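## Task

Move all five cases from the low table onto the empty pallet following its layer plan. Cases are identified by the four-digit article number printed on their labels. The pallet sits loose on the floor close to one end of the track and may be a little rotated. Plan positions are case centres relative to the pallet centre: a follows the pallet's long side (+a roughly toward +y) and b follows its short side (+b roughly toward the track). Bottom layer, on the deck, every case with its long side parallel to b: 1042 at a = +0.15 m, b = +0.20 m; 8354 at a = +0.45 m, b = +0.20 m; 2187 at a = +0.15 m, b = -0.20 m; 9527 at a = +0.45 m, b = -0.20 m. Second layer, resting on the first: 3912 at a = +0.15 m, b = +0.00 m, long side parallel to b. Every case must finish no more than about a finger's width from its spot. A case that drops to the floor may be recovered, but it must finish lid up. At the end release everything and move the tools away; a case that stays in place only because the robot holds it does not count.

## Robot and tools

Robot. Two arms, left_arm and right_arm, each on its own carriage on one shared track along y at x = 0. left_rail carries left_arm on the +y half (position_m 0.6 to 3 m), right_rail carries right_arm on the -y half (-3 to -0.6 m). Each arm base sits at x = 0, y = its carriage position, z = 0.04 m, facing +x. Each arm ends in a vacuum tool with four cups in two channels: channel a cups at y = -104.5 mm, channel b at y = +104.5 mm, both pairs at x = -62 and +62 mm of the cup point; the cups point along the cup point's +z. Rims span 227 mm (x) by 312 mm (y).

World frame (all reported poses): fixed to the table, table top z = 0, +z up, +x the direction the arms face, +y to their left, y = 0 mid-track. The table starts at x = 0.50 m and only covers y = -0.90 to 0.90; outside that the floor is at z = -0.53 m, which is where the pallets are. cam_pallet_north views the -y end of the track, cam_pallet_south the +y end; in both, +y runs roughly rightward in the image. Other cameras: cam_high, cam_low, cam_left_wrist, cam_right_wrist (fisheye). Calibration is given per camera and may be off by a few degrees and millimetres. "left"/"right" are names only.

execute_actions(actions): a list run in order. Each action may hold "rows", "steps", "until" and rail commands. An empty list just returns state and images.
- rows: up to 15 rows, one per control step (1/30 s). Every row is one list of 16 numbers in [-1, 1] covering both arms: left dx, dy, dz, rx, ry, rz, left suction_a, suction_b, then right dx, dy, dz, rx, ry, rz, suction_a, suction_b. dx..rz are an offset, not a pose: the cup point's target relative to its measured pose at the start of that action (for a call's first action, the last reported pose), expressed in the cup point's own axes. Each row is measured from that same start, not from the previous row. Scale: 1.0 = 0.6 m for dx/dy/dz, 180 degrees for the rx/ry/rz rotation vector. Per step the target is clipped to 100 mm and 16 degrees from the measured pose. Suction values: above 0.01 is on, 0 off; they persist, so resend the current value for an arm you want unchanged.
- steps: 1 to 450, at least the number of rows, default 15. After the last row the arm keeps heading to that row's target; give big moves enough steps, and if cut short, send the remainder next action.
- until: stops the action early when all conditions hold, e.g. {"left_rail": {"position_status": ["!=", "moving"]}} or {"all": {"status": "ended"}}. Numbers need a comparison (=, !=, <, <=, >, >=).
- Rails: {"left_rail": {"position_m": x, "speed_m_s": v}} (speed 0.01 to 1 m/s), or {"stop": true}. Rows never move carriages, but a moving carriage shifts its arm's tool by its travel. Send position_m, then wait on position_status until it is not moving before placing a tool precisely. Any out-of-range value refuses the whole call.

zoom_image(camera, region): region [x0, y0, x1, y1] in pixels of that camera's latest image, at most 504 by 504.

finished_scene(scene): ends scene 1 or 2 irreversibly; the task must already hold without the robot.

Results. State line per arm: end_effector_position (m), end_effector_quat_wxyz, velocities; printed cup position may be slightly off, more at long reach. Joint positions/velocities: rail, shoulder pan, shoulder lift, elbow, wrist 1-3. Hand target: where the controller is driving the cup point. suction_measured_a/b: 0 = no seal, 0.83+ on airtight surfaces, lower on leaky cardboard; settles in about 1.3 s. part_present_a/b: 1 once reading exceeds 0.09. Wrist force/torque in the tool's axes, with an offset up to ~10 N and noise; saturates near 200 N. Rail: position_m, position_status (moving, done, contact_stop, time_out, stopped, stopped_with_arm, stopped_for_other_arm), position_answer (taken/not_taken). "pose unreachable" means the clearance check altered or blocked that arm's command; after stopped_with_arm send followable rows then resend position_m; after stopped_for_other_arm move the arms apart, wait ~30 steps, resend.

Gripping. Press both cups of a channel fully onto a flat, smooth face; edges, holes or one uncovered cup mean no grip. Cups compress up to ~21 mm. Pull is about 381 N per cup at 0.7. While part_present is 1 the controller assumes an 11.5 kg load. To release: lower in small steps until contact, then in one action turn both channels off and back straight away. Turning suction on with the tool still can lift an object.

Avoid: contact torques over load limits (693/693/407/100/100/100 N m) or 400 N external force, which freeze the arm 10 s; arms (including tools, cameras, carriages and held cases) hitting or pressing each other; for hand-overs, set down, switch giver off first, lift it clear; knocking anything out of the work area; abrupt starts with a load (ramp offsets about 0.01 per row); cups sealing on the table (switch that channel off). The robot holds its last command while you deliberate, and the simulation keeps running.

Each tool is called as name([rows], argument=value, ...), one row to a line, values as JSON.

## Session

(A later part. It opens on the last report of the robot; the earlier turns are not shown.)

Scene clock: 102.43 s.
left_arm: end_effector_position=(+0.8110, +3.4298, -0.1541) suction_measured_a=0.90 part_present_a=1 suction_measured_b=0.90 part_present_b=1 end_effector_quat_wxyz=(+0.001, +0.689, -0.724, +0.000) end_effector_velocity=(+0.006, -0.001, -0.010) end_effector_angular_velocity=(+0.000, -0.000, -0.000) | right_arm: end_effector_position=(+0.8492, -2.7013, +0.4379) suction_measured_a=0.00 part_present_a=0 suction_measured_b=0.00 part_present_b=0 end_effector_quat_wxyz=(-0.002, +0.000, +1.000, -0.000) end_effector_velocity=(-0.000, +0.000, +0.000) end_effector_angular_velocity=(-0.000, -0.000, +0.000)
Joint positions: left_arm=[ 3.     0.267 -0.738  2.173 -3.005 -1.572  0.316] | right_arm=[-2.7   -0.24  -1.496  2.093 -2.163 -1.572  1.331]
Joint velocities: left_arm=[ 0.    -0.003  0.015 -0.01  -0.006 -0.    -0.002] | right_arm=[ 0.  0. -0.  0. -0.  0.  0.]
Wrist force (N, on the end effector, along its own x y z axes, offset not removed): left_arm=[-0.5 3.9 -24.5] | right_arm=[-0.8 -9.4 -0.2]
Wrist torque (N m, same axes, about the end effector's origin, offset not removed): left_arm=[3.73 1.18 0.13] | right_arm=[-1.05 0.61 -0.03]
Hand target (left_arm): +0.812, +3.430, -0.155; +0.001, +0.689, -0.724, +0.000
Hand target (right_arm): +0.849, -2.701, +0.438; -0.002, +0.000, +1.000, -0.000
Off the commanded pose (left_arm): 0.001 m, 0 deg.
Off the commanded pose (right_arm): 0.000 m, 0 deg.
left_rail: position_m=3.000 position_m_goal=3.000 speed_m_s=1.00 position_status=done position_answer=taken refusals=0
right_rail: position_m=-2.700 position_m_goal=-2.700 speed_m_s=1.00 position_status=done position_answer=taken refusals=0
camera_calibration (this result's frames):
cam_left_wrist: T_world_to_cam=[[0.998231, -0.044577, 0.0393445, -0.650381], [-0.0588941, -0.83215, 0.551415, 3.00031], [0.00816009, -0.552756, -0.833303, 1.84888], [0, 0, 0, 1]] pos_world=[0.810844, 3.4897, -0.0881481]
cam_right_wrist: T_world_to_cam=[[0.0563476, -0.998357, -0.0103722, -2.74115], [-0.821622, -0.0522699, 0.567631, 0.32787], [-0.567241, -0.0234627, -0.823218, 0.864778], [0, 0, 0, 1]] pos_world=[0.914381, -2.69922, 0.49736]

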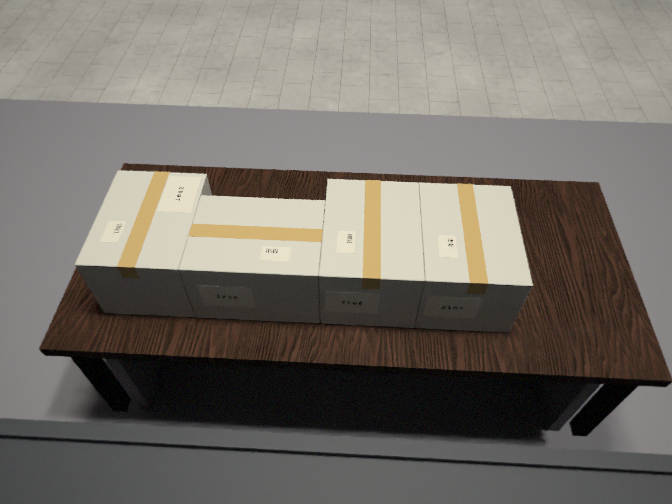

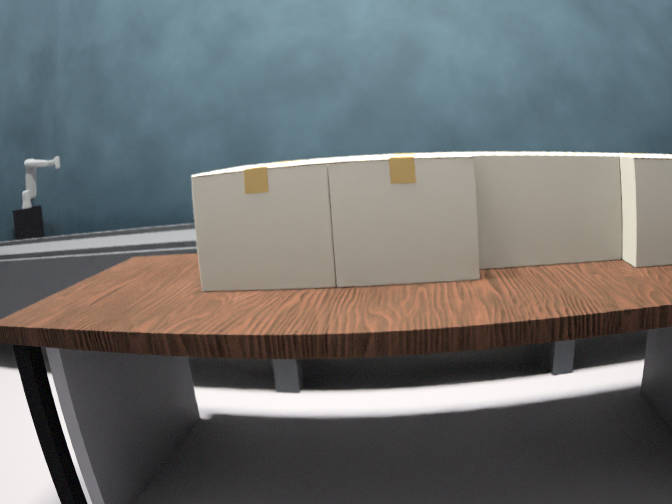

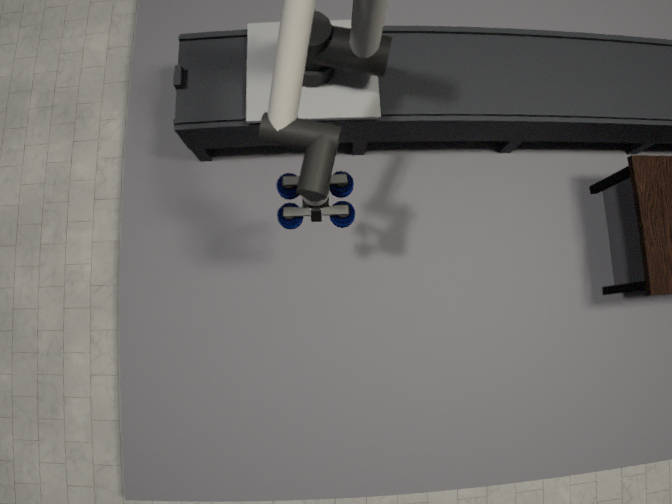

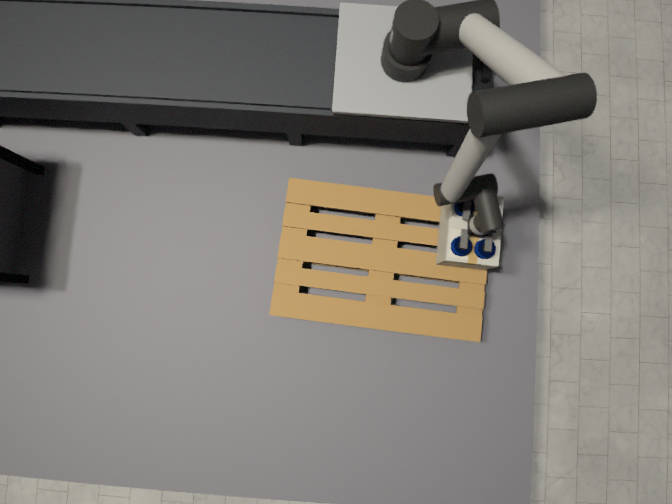

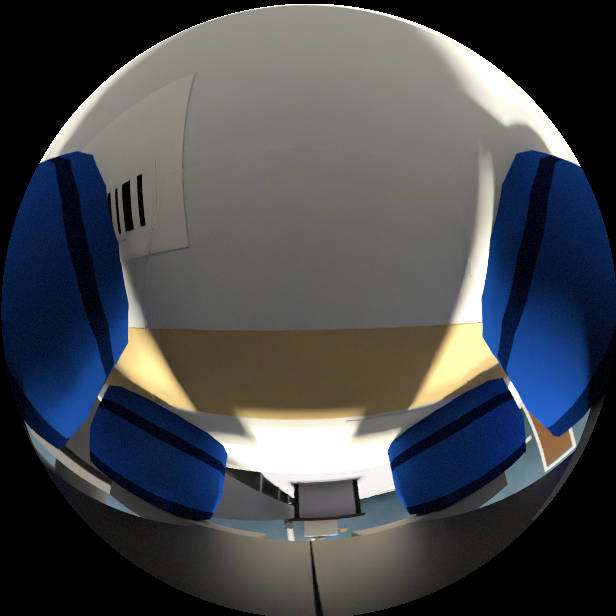

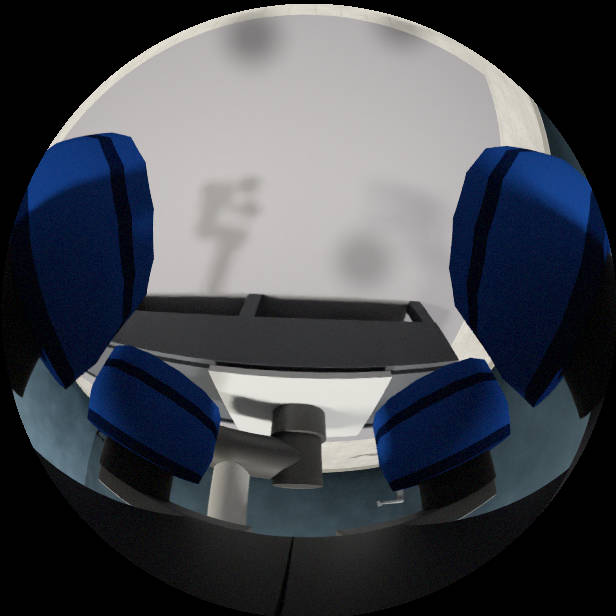

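execute_actions([
  {"rows":[[0,-0.002,0.003,0,0,0,1,1,0,0,0,0,0,0,0,0],[0,-0.004,0.006,0,0,0,1,1,0,0,0,0,0,0,0,0],[0,-0.005,0.009,0,0,0,1,1,0,0,0,0,0,0,0,0],[0,-0.005,0.012,0,0,0,1,1,0,0,0,0,0,0,0,0],[0,-0.005,0.015,0,0,0,1,1,0,0,0,0,0,0,0,0],[0,-0.005,0.017,0,0,0,1,1,0,0,0,0,0,0,0,0],[0,-0.005,0.0185,0,0,0,1,1,0,0,0,0,0,0,0,0]],"steps":13},
])

Scene clock: 113.57 s.
left_arm: end_effector_position=(+0.8140, +3.4296, -0.1647) suction_measured_a=0.90 part_present_a=1 suction_measured_b=0.90 part_present_b=1 end_effector_quat_wxyz=(+0.001, +0.689, -0.724, +0.000) end_effector_velocity=(+0.001, +0.000, -0.005) end_effector_angular_velocity=(+0.000, -0.000, +0.000) | right_arm: end_effector_position=(+0.8492, -2.7013, +0.4379) suction_measured_a=0.00 part_present_a=0 suction_measured_b=0.00 part_present_b=0 end_effector_quat_wxyz=(-0.002, +0.000, +1.000, -0.000) end_effector_velocity=(+0.000, -0.000, -0.000) end_effector_angular_velocity=(+0.000, +0.000, -0.000)
Joint positions: left_arm=[ 3.     0.266 -0.723  2.166 -3.013 -1.572  0.315] | right_arm=[-2.7   -0.24  -1.496  2.093 -2.163 -1.572  1.331]
Joint velocities: left_arm=[ 0.    -0.     0.008 -0.002 -0.006  0.    -0.   ] | right_arm=[ 0. -0.  0. -0.  0.  0. -0.]
Wrist force (N, on the end effector, along its own x y z axes, offset not removed): left_arm=[1.2 7.4 -24.5] | right_arm=[-4.1 -0.3 0.7]
Wrist torque (N m, same axes, about the end effector's origin, offset not removed): left_arm=[4.26 1.10 0.14] | right_arm=[0.14 1.18 -0.13]
Hand target (left_arm): +0.814, +3.430, -0.165; +0.001, +0.689, -0.724, +0.000
Hand target (right_arm): +0.849, -2.701, +0.438; -0.002, +0.000, +1.000, -0.000
Off the commanded pose (left_arm): 0.000 m, 0 deg.
Off the commanded pose (right_arm): 0.000 m, 0 deg.
left_rail: position_m=3.000 position_m_goal=3.000 speed_m_s=1.00 position_status=done position_answer=taken refusals=0
right_rail: position_m=-2.700 position_m_goal=-2.700 speed_m_s=1.00 position_status=done position_answer=taken refusals=0
camera_calibration (this result's frames):
cam_left_wrist: T_world_to_cam=[[0.998233, -0.0445803, 0.0392964, -0.652885], [-0.0588702, -0.832154, 0.551411, 3.00622], [0.00811858, -0.55275, -0.833308, 1.83992], [0, 0, 0, 1]] pos_world=[0.81377, 3.48955, -0.0987838]
cam_right_wrist: T_world_to_cam=[[0.0563477, -0.998357, -0.0103722, -2.74115], [-0.821622, -0.05227, 0.567631, 0.32787], [-0.567241, -0.0234627, -0.823218, 0.864778], [0, 0, 0, 1]] pos_world=[0.914381, -2.69922, 0.49736]

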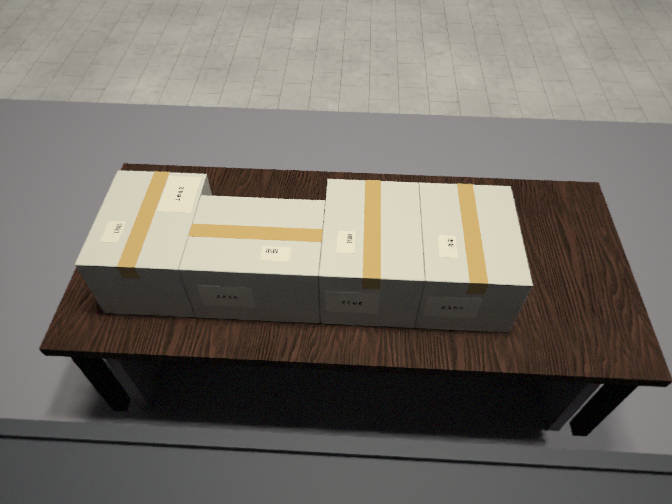

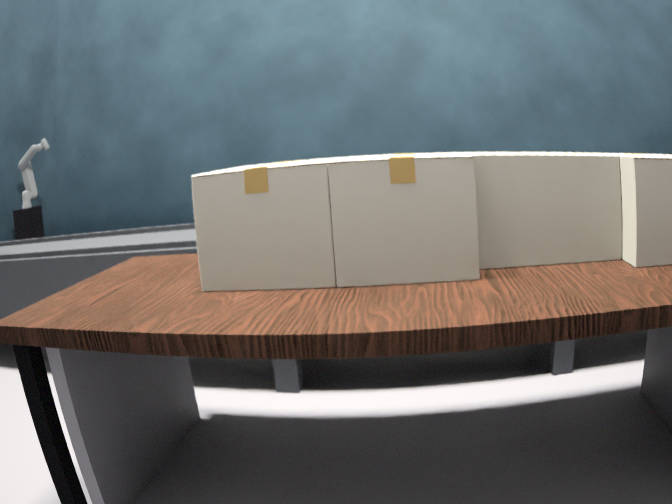

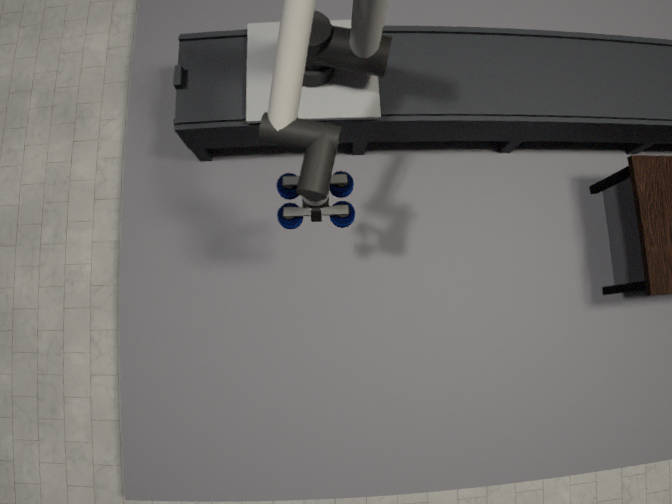

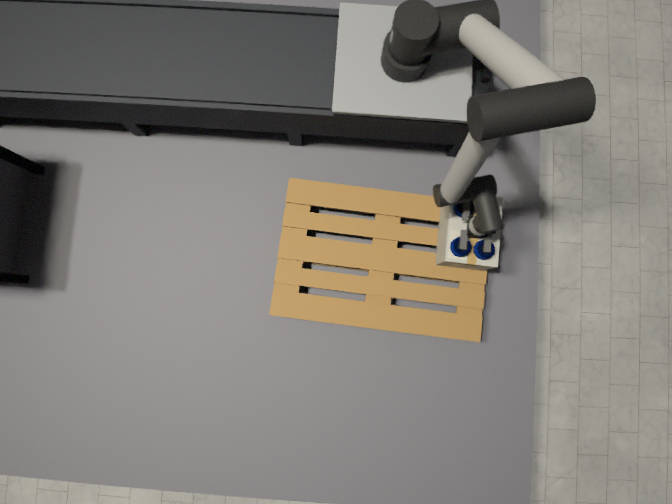

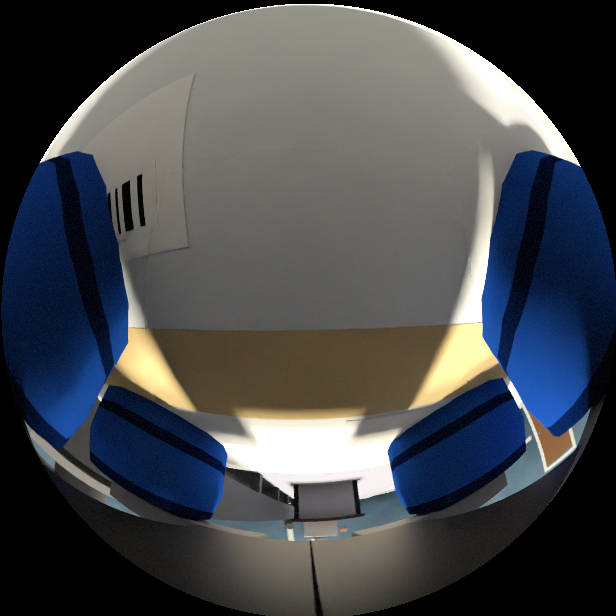

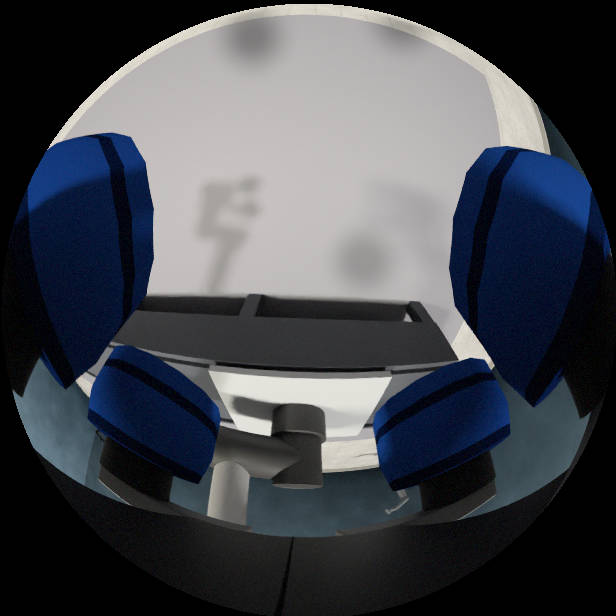

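No contact yet; 4 mm more.

execute_actions([
  {"rows":[[0,0,0.002,0,0,0,1,1,0,0,0,0,0,0,0,0],[0,0,0.004,0,0,0,1,1,0,0,0,0,0,0,0,0],[0,0,0.006,0,0,0,1,1,0,0,0,0,0,0,0,0],[0,0,0.007,0,0,0,1,1,0,0,0,0,0,0,0,0]],"steps":9},
])

zoom_image(camera="cam_pallet_south", region=[410, 185, 520, 300])

Scene clock: 130.13 s.
left_arm: end_effector_position=(+0.8146, +3.4298, -0.1657) suction_measured_a=0.90 part_present_a=1 suction_measured_b=0.90 part_present_b=1 end_effector_quat_wxyz=(-0.000, +0.689, -0.724, +0.001) end_effector_velocity=(-0.000, +0.000, -0.000) end_effector_angular_velocity=(-0.000, -0.000, -0.000) | right_arm: end_effector_position=(+0.8492, -2.7013, +0.4379) suction_measured_a=0.00 part_present_a=0 suction_measured_b=0.00 part_present_b=0 end_effector_quat_wxyz=(-0.002, +0.000, +1.000, -0.000) end_effector_velocity=(+0.000, -0.000, -0.000) end_effector_angular_velocity=(+0.000, +0.000, -0.000)
Joint positions: left_arm=[ 3.     0.266 -0.721  2.166 -3.016 -1.572  0.315] | right_arm=[-2.7   -0.24  -1.496  2.093 -2.163 -1.572  1.331]
Joint velocities: left_arm=[ 0.  0.  0.  0. -0. -0.  0.] | right_arm=[ 0. -0.  0. -0.  0. -0. -0.]
Wrist force (N, on the end effector, along its own x y z axes, offset not removed): left_arm=[4.8 18.7 -58.3] | right_arm=[2.4 -0.4 -1.3]
Wrist torque (N m, same axes, about the end effector's origin, offset not removed): left_arm=[-4.85 0.05 -0.29] | right_arm=[0.34 0.20 -0.03]
Hand target (left_arm): +0.815, +3.430, -0.166; -0.000, +0.689, -0.724, +0.001
Hand target (right_arm): +0.849, -2.701, +0.438; -0.002, +0.000, +1.000, -0.000
Off the commanded pose (left_arm): 0.003 m, 0 deg.
Off the commanded pose (right_arm): 0.000 m, 0 deg.
FORCE FAULT: contact force on the left arm reached its limit, and that arm stopped for 10 seconds. The contact can be on any part of that arm, not only on its tool. That arm's remaining commands of this call were not run. That arm holds still and accepts commands again. Move the arm away from the contact; if what it grips holds it there, let go first. Pushing or pulling that hard again can fault the arm again.
left_rail: position_m=3.000 position_m_goal=3.000 speed_m_s=1.00 position_status=done position_answer=taken refusals=0
right_rail: position_m=-2.700 position_m_goal=-2.700 speed_m_s=1.00 position_status=done position_answer=taken refusals=0
camera_calibration (this result's frames):
cam_left_wrist: T_world_to_cam=[[0.998156, -0.0445727, 0.0412166, -0.6531], [-0.0599193, -0.832448, 0.550854, 3.0087], [0.00975762, -0.552308, -0.833583, 1.83626], [0, 0, 0, 1]] pos_world=[0.814257, 3.48966, -0.099762]
cam_right_wrist: T_world_to_cam=[[0.0563477, -0.998357, -0.0103725, -2.74115], [-0.821622, -0.0522701, 0.567631, 0.32787], [-0.567241, -0.0234625, -0.823218, 0.864779], [0, 0, 0, 1]] pos_world=[0.914381, -2.69922, 0.49736]

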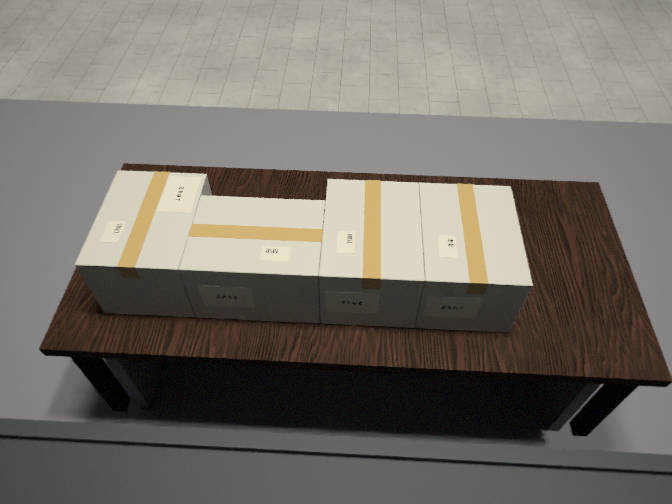

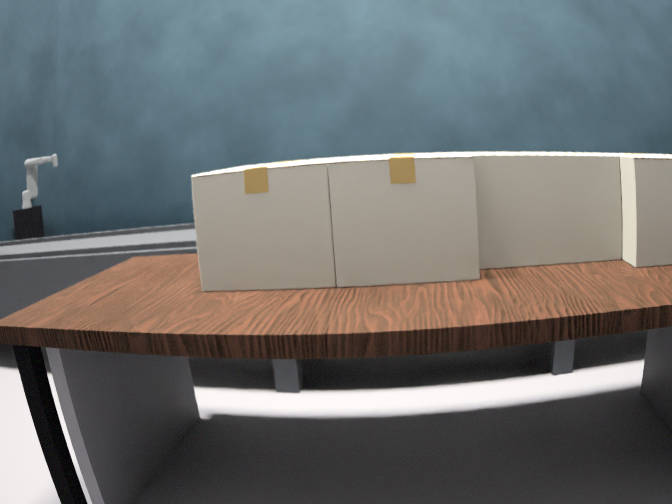

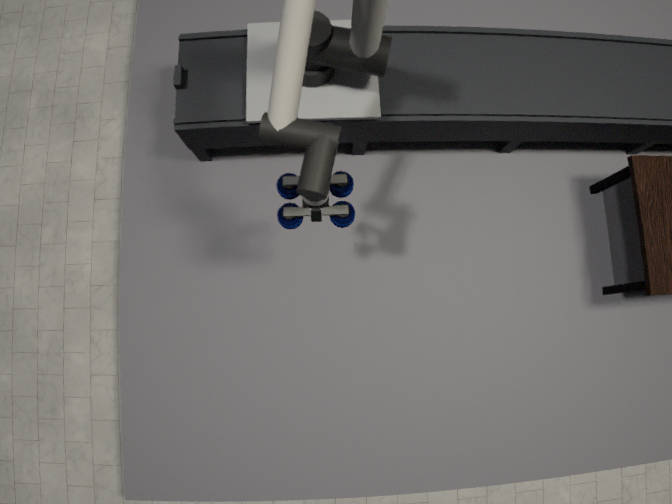

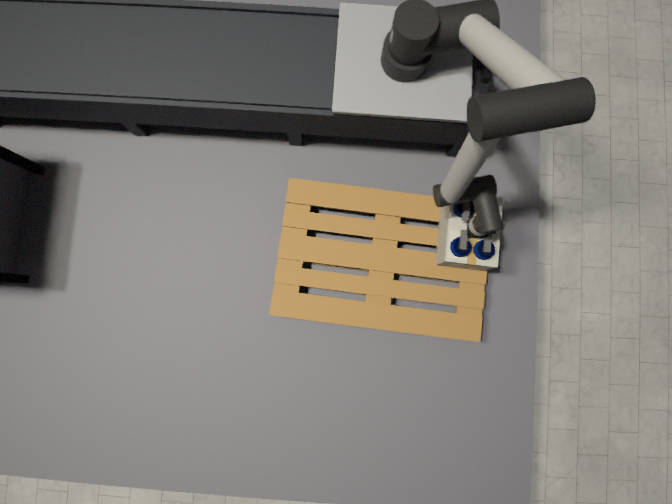

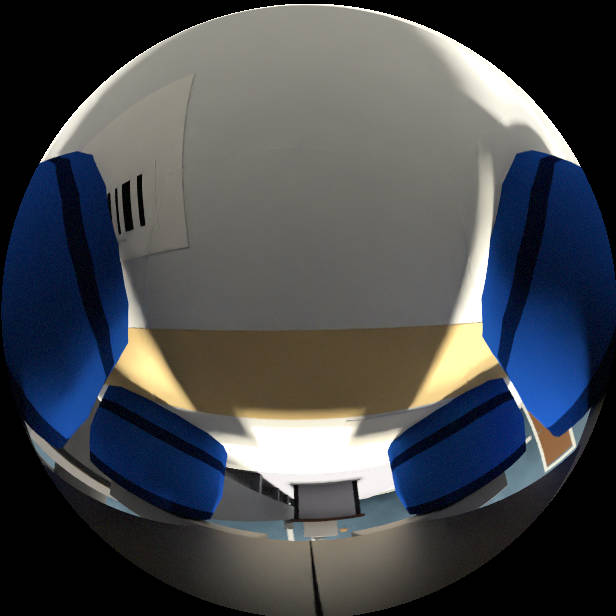

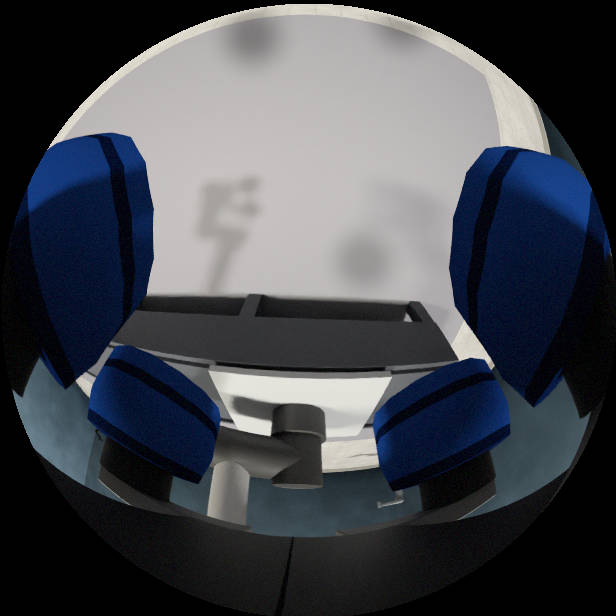

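Region (410, 185, 520, 300) of cam_pallet_south's 672x504 image, scaled by 4.383, with more detail than that image has; it fills the left 482 columns of this view, and the rest is white.

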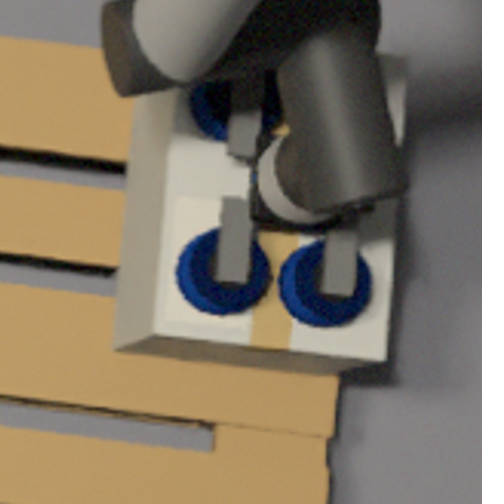

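execute_actions([
  {"rows":[[0,0,-0.001,0,0,0,0,0,0,0,0,0,0,0,0,0],[0,0,-0.002,0,0,0,0,0,0,0,0,0,0,0,0,0],[0,0,-0.004,0,0,0,0,0,0,0,0,0,0,0,0,0],[0,0,-0.007,0,0,0,0,0,0,0,0,0,0,0,0,0],[0,0,-0.01,0,0,0,0,0,0,0,0,0,0,0,0,0],[0,0,-0.014,0,0,0,0,0,0,0,0,0,0,0,0,0],[0,0,-0.018,0,0,0,0,0,0,0,0,0,0,0,0,0],[0,0,-0.023,0,0,0,0,0,0,0,0,0,0,0,0,0],[0,0,-0.028,0,0,0,0,0,0,0,0,0,0,0,0,0],[0,0,-0.034,0,0,0,0,0,0,0,0,0,0,0,0,0],[0,0,-0.042,0,0,0,0,0,0,0,0,0,0,0,0,0],[0,0,-0.055,0,0,0,0,0,0,0,0,0,0,0,0,0],[0,0,-0.075,0,0,0,0,0,0,0,0,0,0,0,0,0],[0,0,-0.1,0,0,0,0,0,0,0,0,0,0,0,0,0],[0,0,-0.2,0,0,0,0,0,0,0,0,0,0,0,0,0]],"steps":20},
  {"left_rail":{"position_m":0.75},"rows":[[0.6,0,-0.95,0,0,0,0,0,0,0,0,0,0,0,0,0]],"steps":42},
  {"rows":[[0.87,0,0,0,0,0.4844,0,0,0,0,0,0,0,0,0,0]],"steps":48},
])

zoom_image(camera="cam_pallet_south", region=[400, 180, 520, 300])

zoom_image(camera="cam_left_wrist", region=[160, 80, 480, 330])

Scene clock: 151.70 s.
left_arm: end_effector_position=(+0.7690, +0.3003, +0.5019) suction_measured_a=0.01 part_present_a=0 suction_measured_b=0.01 part_present_b=0 end_effector_quat_wxyz=(+0.002, +0.000, +1.000, +0.001) end_effector_velocity=(+0.000, -0.000, -0.000) end_effector_angular_velocity=(-0.000, +0.000, -0.001) | right_arm: end_effector_position=(+0.8492, -2.7013, +0.4379) suction_measured_a=0.00 part_present_a=0 suction_measured_b=0.00 part_present_b=0 end_effector_quat_wxyz=(-0.002, +0.000, +1.000, -0.000) end_effector_velocity=(+0.000, +0.000, -0.000) end_effector_angular_velocity=(+0.000, +0.000, -0.000)
Joint positions: left_arm=[ 0.75  -0.758 -1.493  1.988 -2.066 -1.567  0.813] | right_arm=[-2.7   -0.24  -1.496  2.093 -2.163 -1.572  1.331]
Joint velocities: left_arm=[ 0. -0.  0. -0.  0. -0.  0.] | right_arm=[ 0.  0.  0. -0.  0. -0.  0.]
Wrist force (N, on the end effector, along its own x y z axes, offset not removed): left_arm=[-0.4 3.4 -0.5] | right_arm=[-4.8 -1.7 -4.5]
Wrist torque (N m, same axes, about the end effector's origin, offset not removed): left_arm=[0.73 -0.30 0.06] | right_arm=[-0.07 1.23 0.06]
Hand target (left_arm): +0.769, +0.300, +0.502; +0.002, +0.000, +1.000, +0.001
Hand target (right_arm): +0.849, -2.701, +0.438; -0.002, +0.000, +1.000, -0.000
Off the commanded pose (left_arm): 0.000 m, 0 deg.
Off the commanded pose (right_arm): 0.000 m, 0 deg.
left_rail: position_m=0.750 position_m_goal=0.750 speed_m_s=1.00 position_status=done position_answer=taken refusals=0
right_rail: position_m=-2.700 position_m_goal=-2.700 speed_m_s=1.00 position_status=done position_answer=taken refusals=0
camera_calibration (this result's frames):
cam_left_wrist: T_world_to_cam=[[0.0041865, -0.999255, 0.038363, 0.27783], [-0.836461, 0.0175244, 0.547746, 0.37658], [-0.54801, -0.0343823, -0.835765, 0.93934], [0, 0, 0, 1]] pos_world=[0.8286, 0.303321, 0.568139]
cam_right_wrist: T_world_to_cam=[[0.0563477, -0.998357, -0.0103724, -2.74115], [-0.821622, -0.05227, 0.567631, 0.32787], [-0.567241, -0.0234625, -0.823217, 0.864779], [0, 0, 0, 1]] pos_world=[0.914381, -2.69922, 0.497359]

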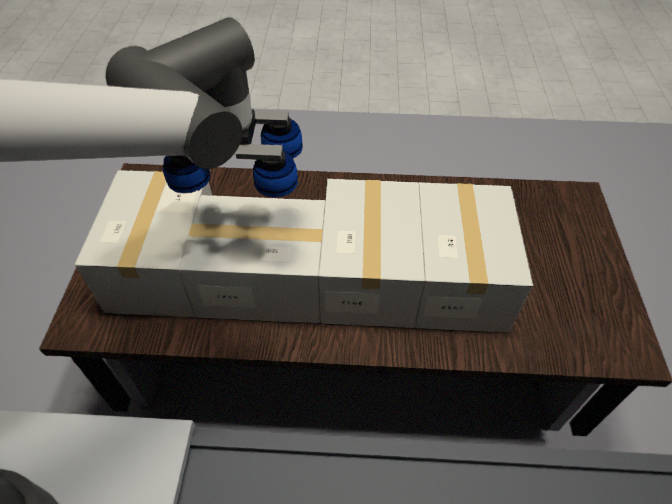

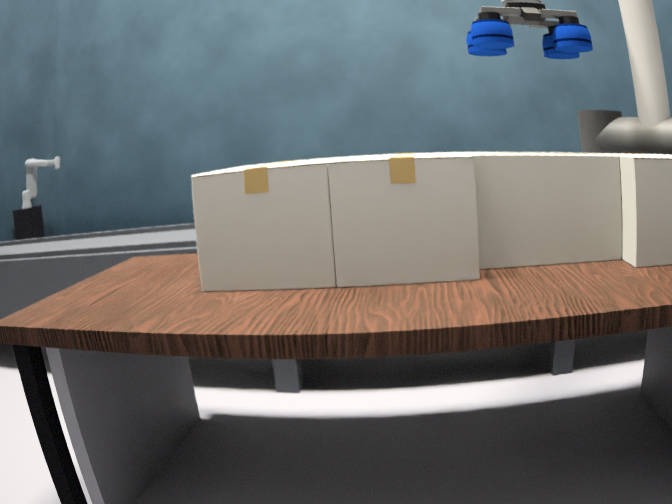

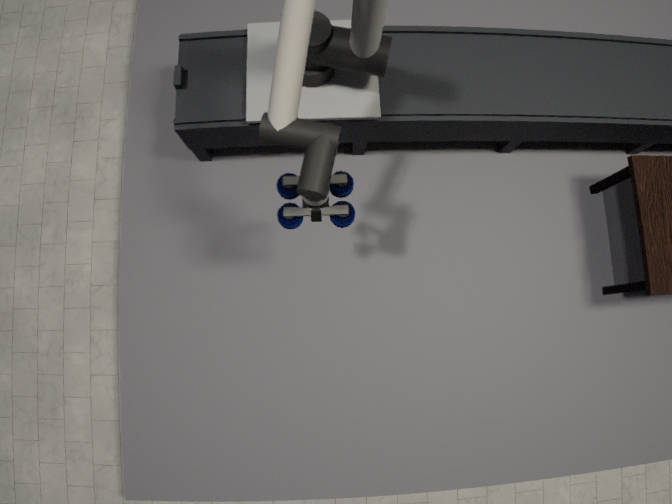

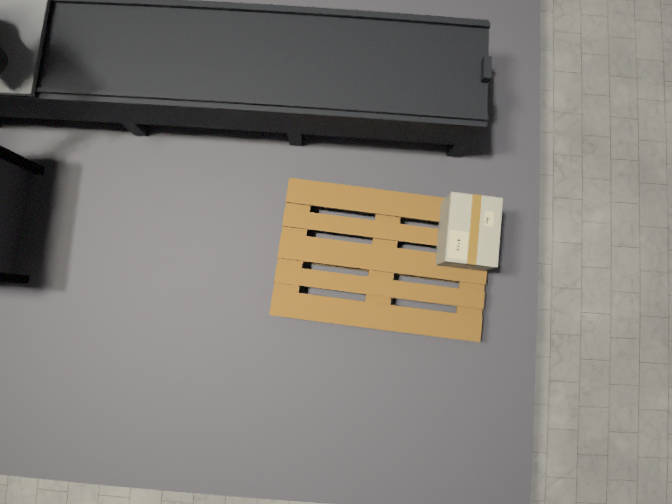

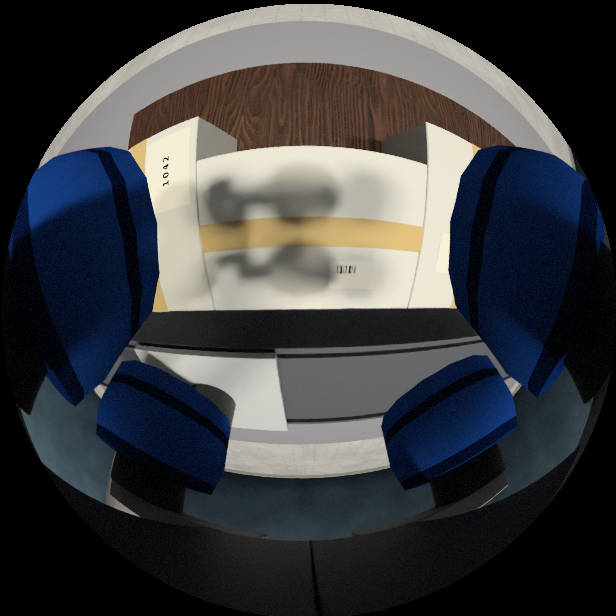

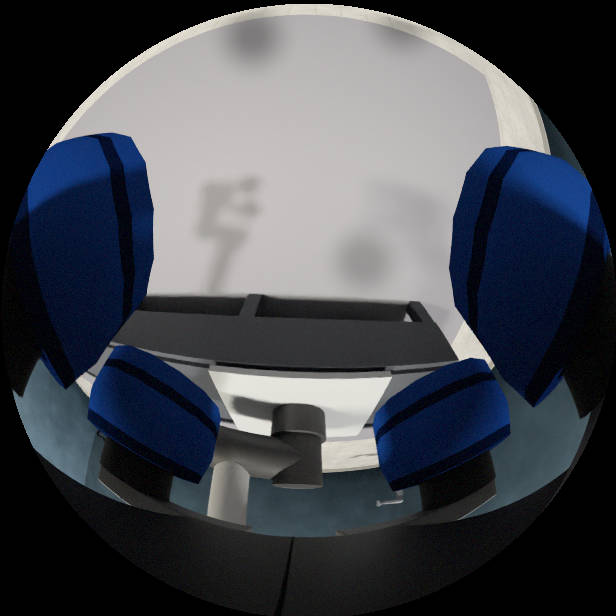

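Region (400, 180, 520, 300) of cam_pallet_south's 672x504 image, scaled by 4.200, with more detail than that image has.

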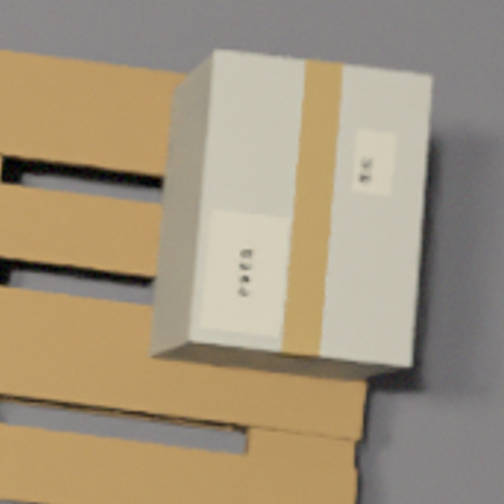

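Region (160, 80, 480, 330) of cam_left_wrist's 616x616 image, scaled by 1.575, with more detail than that image has; it fills the top 394 rows of this view, and the rest is white.

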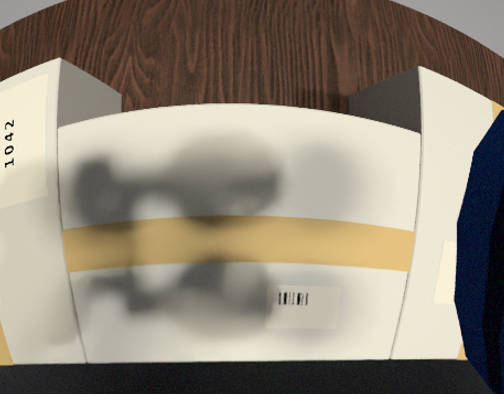

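execute_actions([
  {"rows":[[0.013,-0.032,0.1,0,0,0,0,0,0,0,0,0,0,0,0,0],[0.013,-0.032,0.4,0,0,0,0,0,0,0,0,0,0,0,0,0]],"steps":26},
  {"rows":[[0,0,0.01,0,0,0,1,1,0,0,0,0,0,0,0,0],[0,0,0.02,0,0,0,1,1,0,0,0,0,0,0,0,0],[0,0,0.03,0,0,0,1,1,0,0,0,0,0,0,0,0],[0,0,0.038,0,0,0,1,1,0,0,0,0,0,0,0,0],[0,0,0.045,0,0,0,1,1,0,0,0,0,0,0,0,0],[0,0,0.05,0,0,0,1,1,0,0,0,0,0,0,0,0],[0,0,0.054,0,0,0,1,1,0,0,0,0,0,0,0,0],[0,0,0.058,0,0,0,1,1,0,0,0,0,0,0,0,0],[0,0,0.061,0,0,0,1,1,0,0,0,0,0,0,0,0],[0,0,0.063,0,0,0,1,1,0,0,0,0,0,0,0,0]],"steps":24},
  {"rows":[[0,0,-0.01,0,0,0,1,1,0,0,0,0,0,0,0,0],[0,0,-0.025,0,0,0,1,1,0,0,0,0,0,0,0,0],[0,0,-0.05,0,0,0,1,1,0,0,0,0,0,0,0,0],[0,0,-0.08,0,0,0,1,1,0,0,0,0,0,0,0,0],[0,0,-0.115,0,0,0,1,1,0,0,0,0,0,0,0,0],[0,0,-0.155,0,0,0,1,1,0,0,0,0,0,0,0,0],[0,0,-0.2,0,0,0,1,1,0,0,0,0,0,0,0,0],[0,0,-0.245,0,0,0,1,1,0,0,0,0,0,0,0,0],[0,0,-0.29,0,0,0,1,1,0,0,0,0,0,0,0,0],[0,0,-0.335,0,0,0,1,1,0,0,0,0,0,0,0,0],[0,0,-0.375,0,0,0,1,1,0,0,0,0,0,0,0,0],[0,0,-0.41,0,0,0,1,1,0,0,0,0,0,0,0,0],[0,0,-0.44,0,0,0,1,1,0,0,0,0,0,0,0,0],[0,0,-0.465,0,0,0,1,1,0,0,0,0,0,0,0,0],[0,0,-0.49,0,0,0,1,1,0,0,0,0,0,0,0,0]],"steps":23},
  {"left_rail":{"position_m":3.0},"rows":[[-0.003,0.01,0,0,0,0,1,1,0,0,0,0,0,0,0,0],[-0.009,0.03,0,0,0,0,1,1,0,0,0,0,0,0,0,0],[-0.018,0.06,0,0,0,0,1,1,0,0,0,0,0,0,0,0],[-0.03,0.1,0,0,0,0,1,1,0,0,0,0,0,0,0,0],[-0.045,0.15,0,0,0,0,1,1,0,0,0,0,0,0,0,0],[-0.06,0.2,0,0,0,0,1,1,0,0,0,0,0,0,0,0],[-0.078,0.26,0,0,0,0,1,1,0,0,0,0,0,0,0,0],[-0.096,0.32,0,0,0,0,1,1,0,0,0,0,0,0,0,0],[-0.114,0.38,0,0,0,0,1,1,0,0,0,0,0,0,0,0],[-0.3,1.0,0,0,0,0,1,1,0,0,0,0,0,0,0,0]],"steps":40},
  {"rows":[[-0.005,0.005,0.007,0,0,-0.005,1,1,0,0,0,0,0,0,0,0],[-0.014,0.014,0.02,0,0,-0.015,1,1,0,0,0,0,0,0,0,0],[-0.028,0.028,0.04,0,0,-0.03,1,1,0,0,0,0,0,0,0,0],[-0.046,0.047,0.068,0,0,-0.05,1,1,0,0,0,0,0,0,0,0],[-0.069,0.07,0.1,0,0,-0.075,1,1,0,0,0,0,0,0,0,0],[-0.092,0.094,0.136,0,0,-0.1,1,1,0,0,0,0,0,0,0,0],[-0.12,0.12,0.177,0,0,-0.13,1,1,0,0,0,0,0,0,0,0],[-0.148,0.15,0.218,0,0,-0.16,1,1,0,0,0,0,0,0,0,0],[-0.176,0.18,0.258,0,0,-0.19,1,1,0,0,0,0,0,0,0,0],[-0.462,0.47,0.68,0,0,-0.4844,1,1,0,0,0,0,0,0,0,0]],"steps":48},
  {"rows":[[0,0,0.01,0,0,0,1,1,0,0,0,0,0,0,0,0],[0,0,0.025,0,0,0,1,1,0,0,0,0,0,0,0,0],[0,0,0.05,0,0,0,1,1,0,0,0,0,0,0,0,0],[0,0,0.08,0,0,0,1,1,0,0,0,0,0,0,0,0],[0,0,0.115,0,0,0,1,1,0,0,0,0,0,0,0,0],[0,0,0.155,0,0,0,1,1,0,0,0,0,0,0,0,0],[0,0,0.195,0,0,0,1,1,0,0,0,0,0,0,0,0],[0,0,0.235,0,0,0,1,1,0,0,0,0,0,0,0,0],[0,0,0.275,0,0,0,1,1,0,0,0,0,0,0,0,0],[0,0,0.315,0,0,0,1,1,0,0,0,0,0,0,0,0],[0,0,0.35,0,0,0,1,1,0,0,0,0,0,0,0,0],[0,0,0.38,0,0,0,1,1,0,0,0,0,0,0,0,0],[0,0,0.4,0,0,0,1,1,0,0,0,0,0,0,0,0],[0,0,0.415,0,0,0,1,1,0,0,0,0,0,0,0,0],[0,0,0.425,0,0,0,1,1,0,0,0,0,0,0,0,0]],"steps":24},
])

zoom_image(camera="cam_pallet_south", region=[400, 240, 520, 360])

Scene clock: 198.37 s.
left_arm: end_effector_position=(+1.2202, +3.4086, -0.1447) suction_measured_a=0.90 part_present_a=1 suction_measured_b=0.90 part_present_b=1 end_effector_quat_wxyz=(-0.002, +0.690, -0.724, +0.003) end_effector_velocity=(+0.006, +0.002, -0.021) end_effector_angular_velocity=(+0.000, -0.002, -0.001) | right_arm: end_effector_position=(+0.8492, -2.7013, +0.4379) suction_measured_a=0.00 part_present_a=0 suction_measured_b=0.00 part_present_b=0 end_effector_quat_wxyz=(-0.002, +0.000, +1.000, -0.000) end_effector_velocity=(-0.000, -0.000, +0.000) end_effector_angular_velocity=(-0.000, +0.000, -0.000)
Joint positions: left_arm=[ 3.     0.167 -0.59   1.59  -2.576 -1.574  0.216] | right_arm=[-2.7   -0.24  -1.496  2.093 -2.163 -1.572  1.331]
Joint velocities: left_arm=[ 0.     0.001  0.025 -0.016 -0.011 -0.     0.002] | right_arm=[ 0. -0.  0. -0.  0. -0.  0.]
Wrist force (N, on the end effector, along its own x y z axes, offset not removed): left_arm=[-0.4 1.7 -24.3] | right_arm=[5.5 -3.5 -9.2]
Wrist torque (N m, same axes, about the end effector's origin, offset not removed): left_arm=[2.52 0.27 0.05] | right_arm=[-0.35 -0.23 -0.03]
Hand target (left_arm): +1.221, +3.409, -0.147; -0.002, +0.690, -0.724, +0.003
Hand target (right_arm): +0.849, -2.701, +0.438; -0.002, +0.000, +1.000, -0.000
Off the commanded pose (left_arm): 0.002 m, 0 deg.
Off the commanded pose (right_arm): 0.000 m, 0 deg.
left_rail: position_m=3.000 position_m_goal=3.000 speed_m_s=1.00 position_status=done position_answer=taken refusals=0
right_rail: position_m=-2.700 position_m_goal=-2.700 speed_m_s=1.00 position_status=done position_answer=taken refusals=0
camera_calibration (this result's frames):
cam_left_wrist: T_world_to_cam=[[0.997953, -0.0443002, 0.0461251, -1.0598], [-0.0624194, -0.831716, 0.551681, 3.00451], [0.0139234, -0.553431, -0.832778, 1.83703], [0, 0, 0, 1]] pos_world=[1.21959, 3.46862, -0.0788089]
cam_right_wrist: T_world_to_cam=[[0.0563478, -0.998357, -0.0103722, -2.74115], [-0.821622, -0.05227, 0.567631, 0.32787], [-0.567241, -0.0234627, -0.823218, 0.864778], [0, 0, 0, 1]] pos_world=[0.914381, -2.69922, 0.49736]

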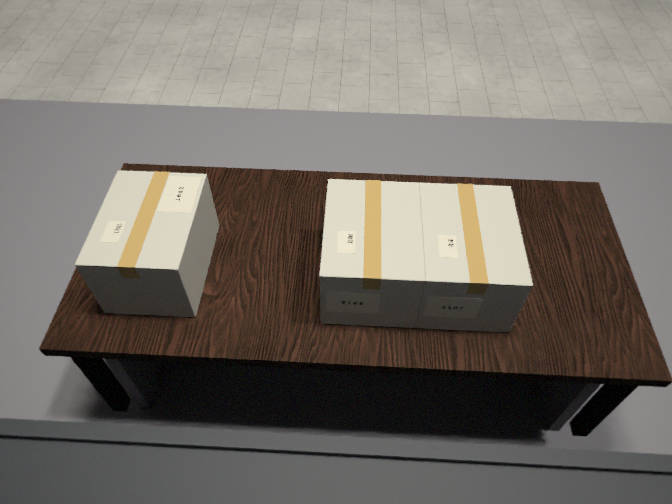

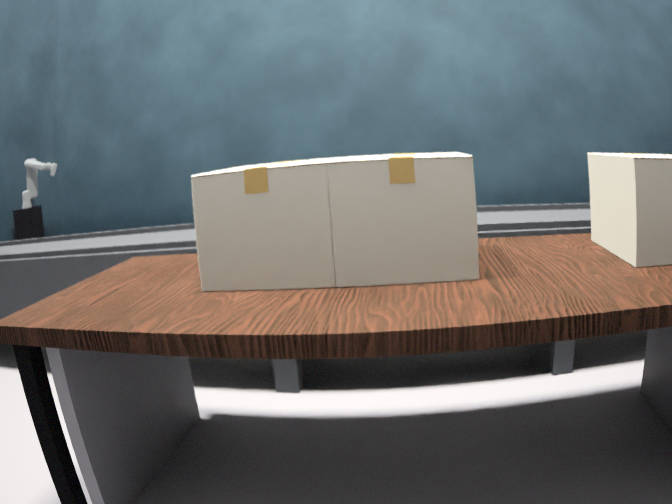

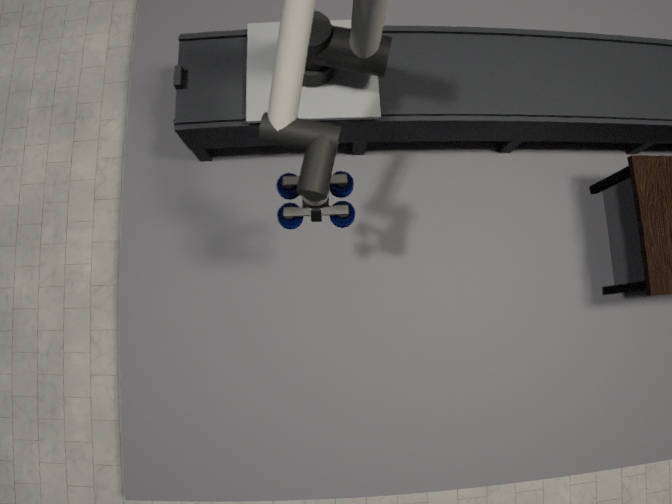

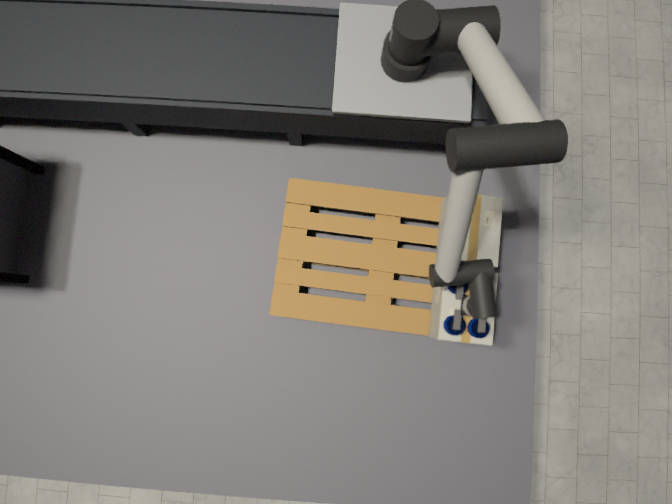

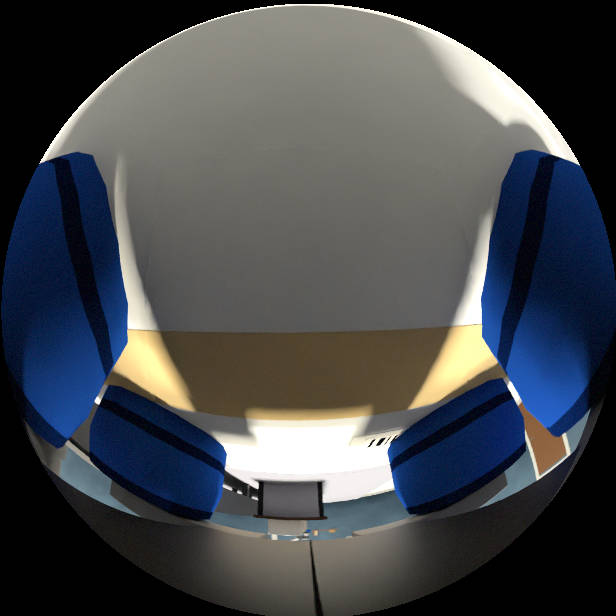

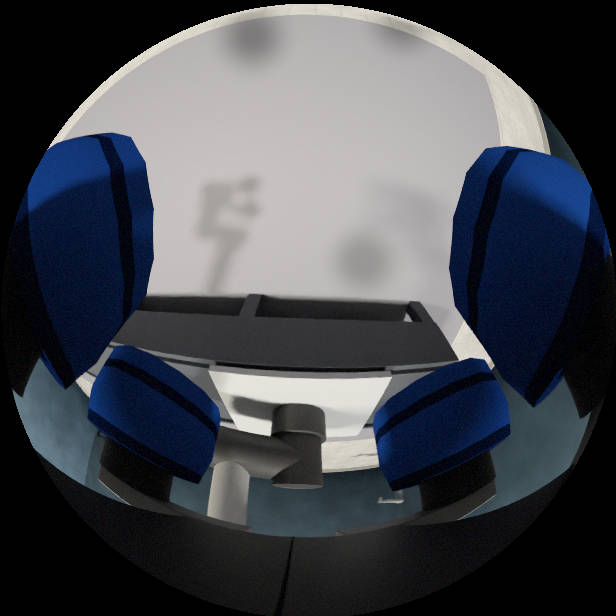

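Region (400, 240, 520, 360) of cam_pallet_south's 672x504 image, scaled by 4.200, with more detail than that image has.

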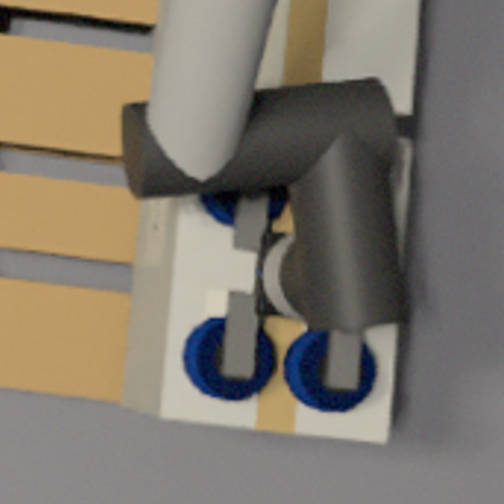

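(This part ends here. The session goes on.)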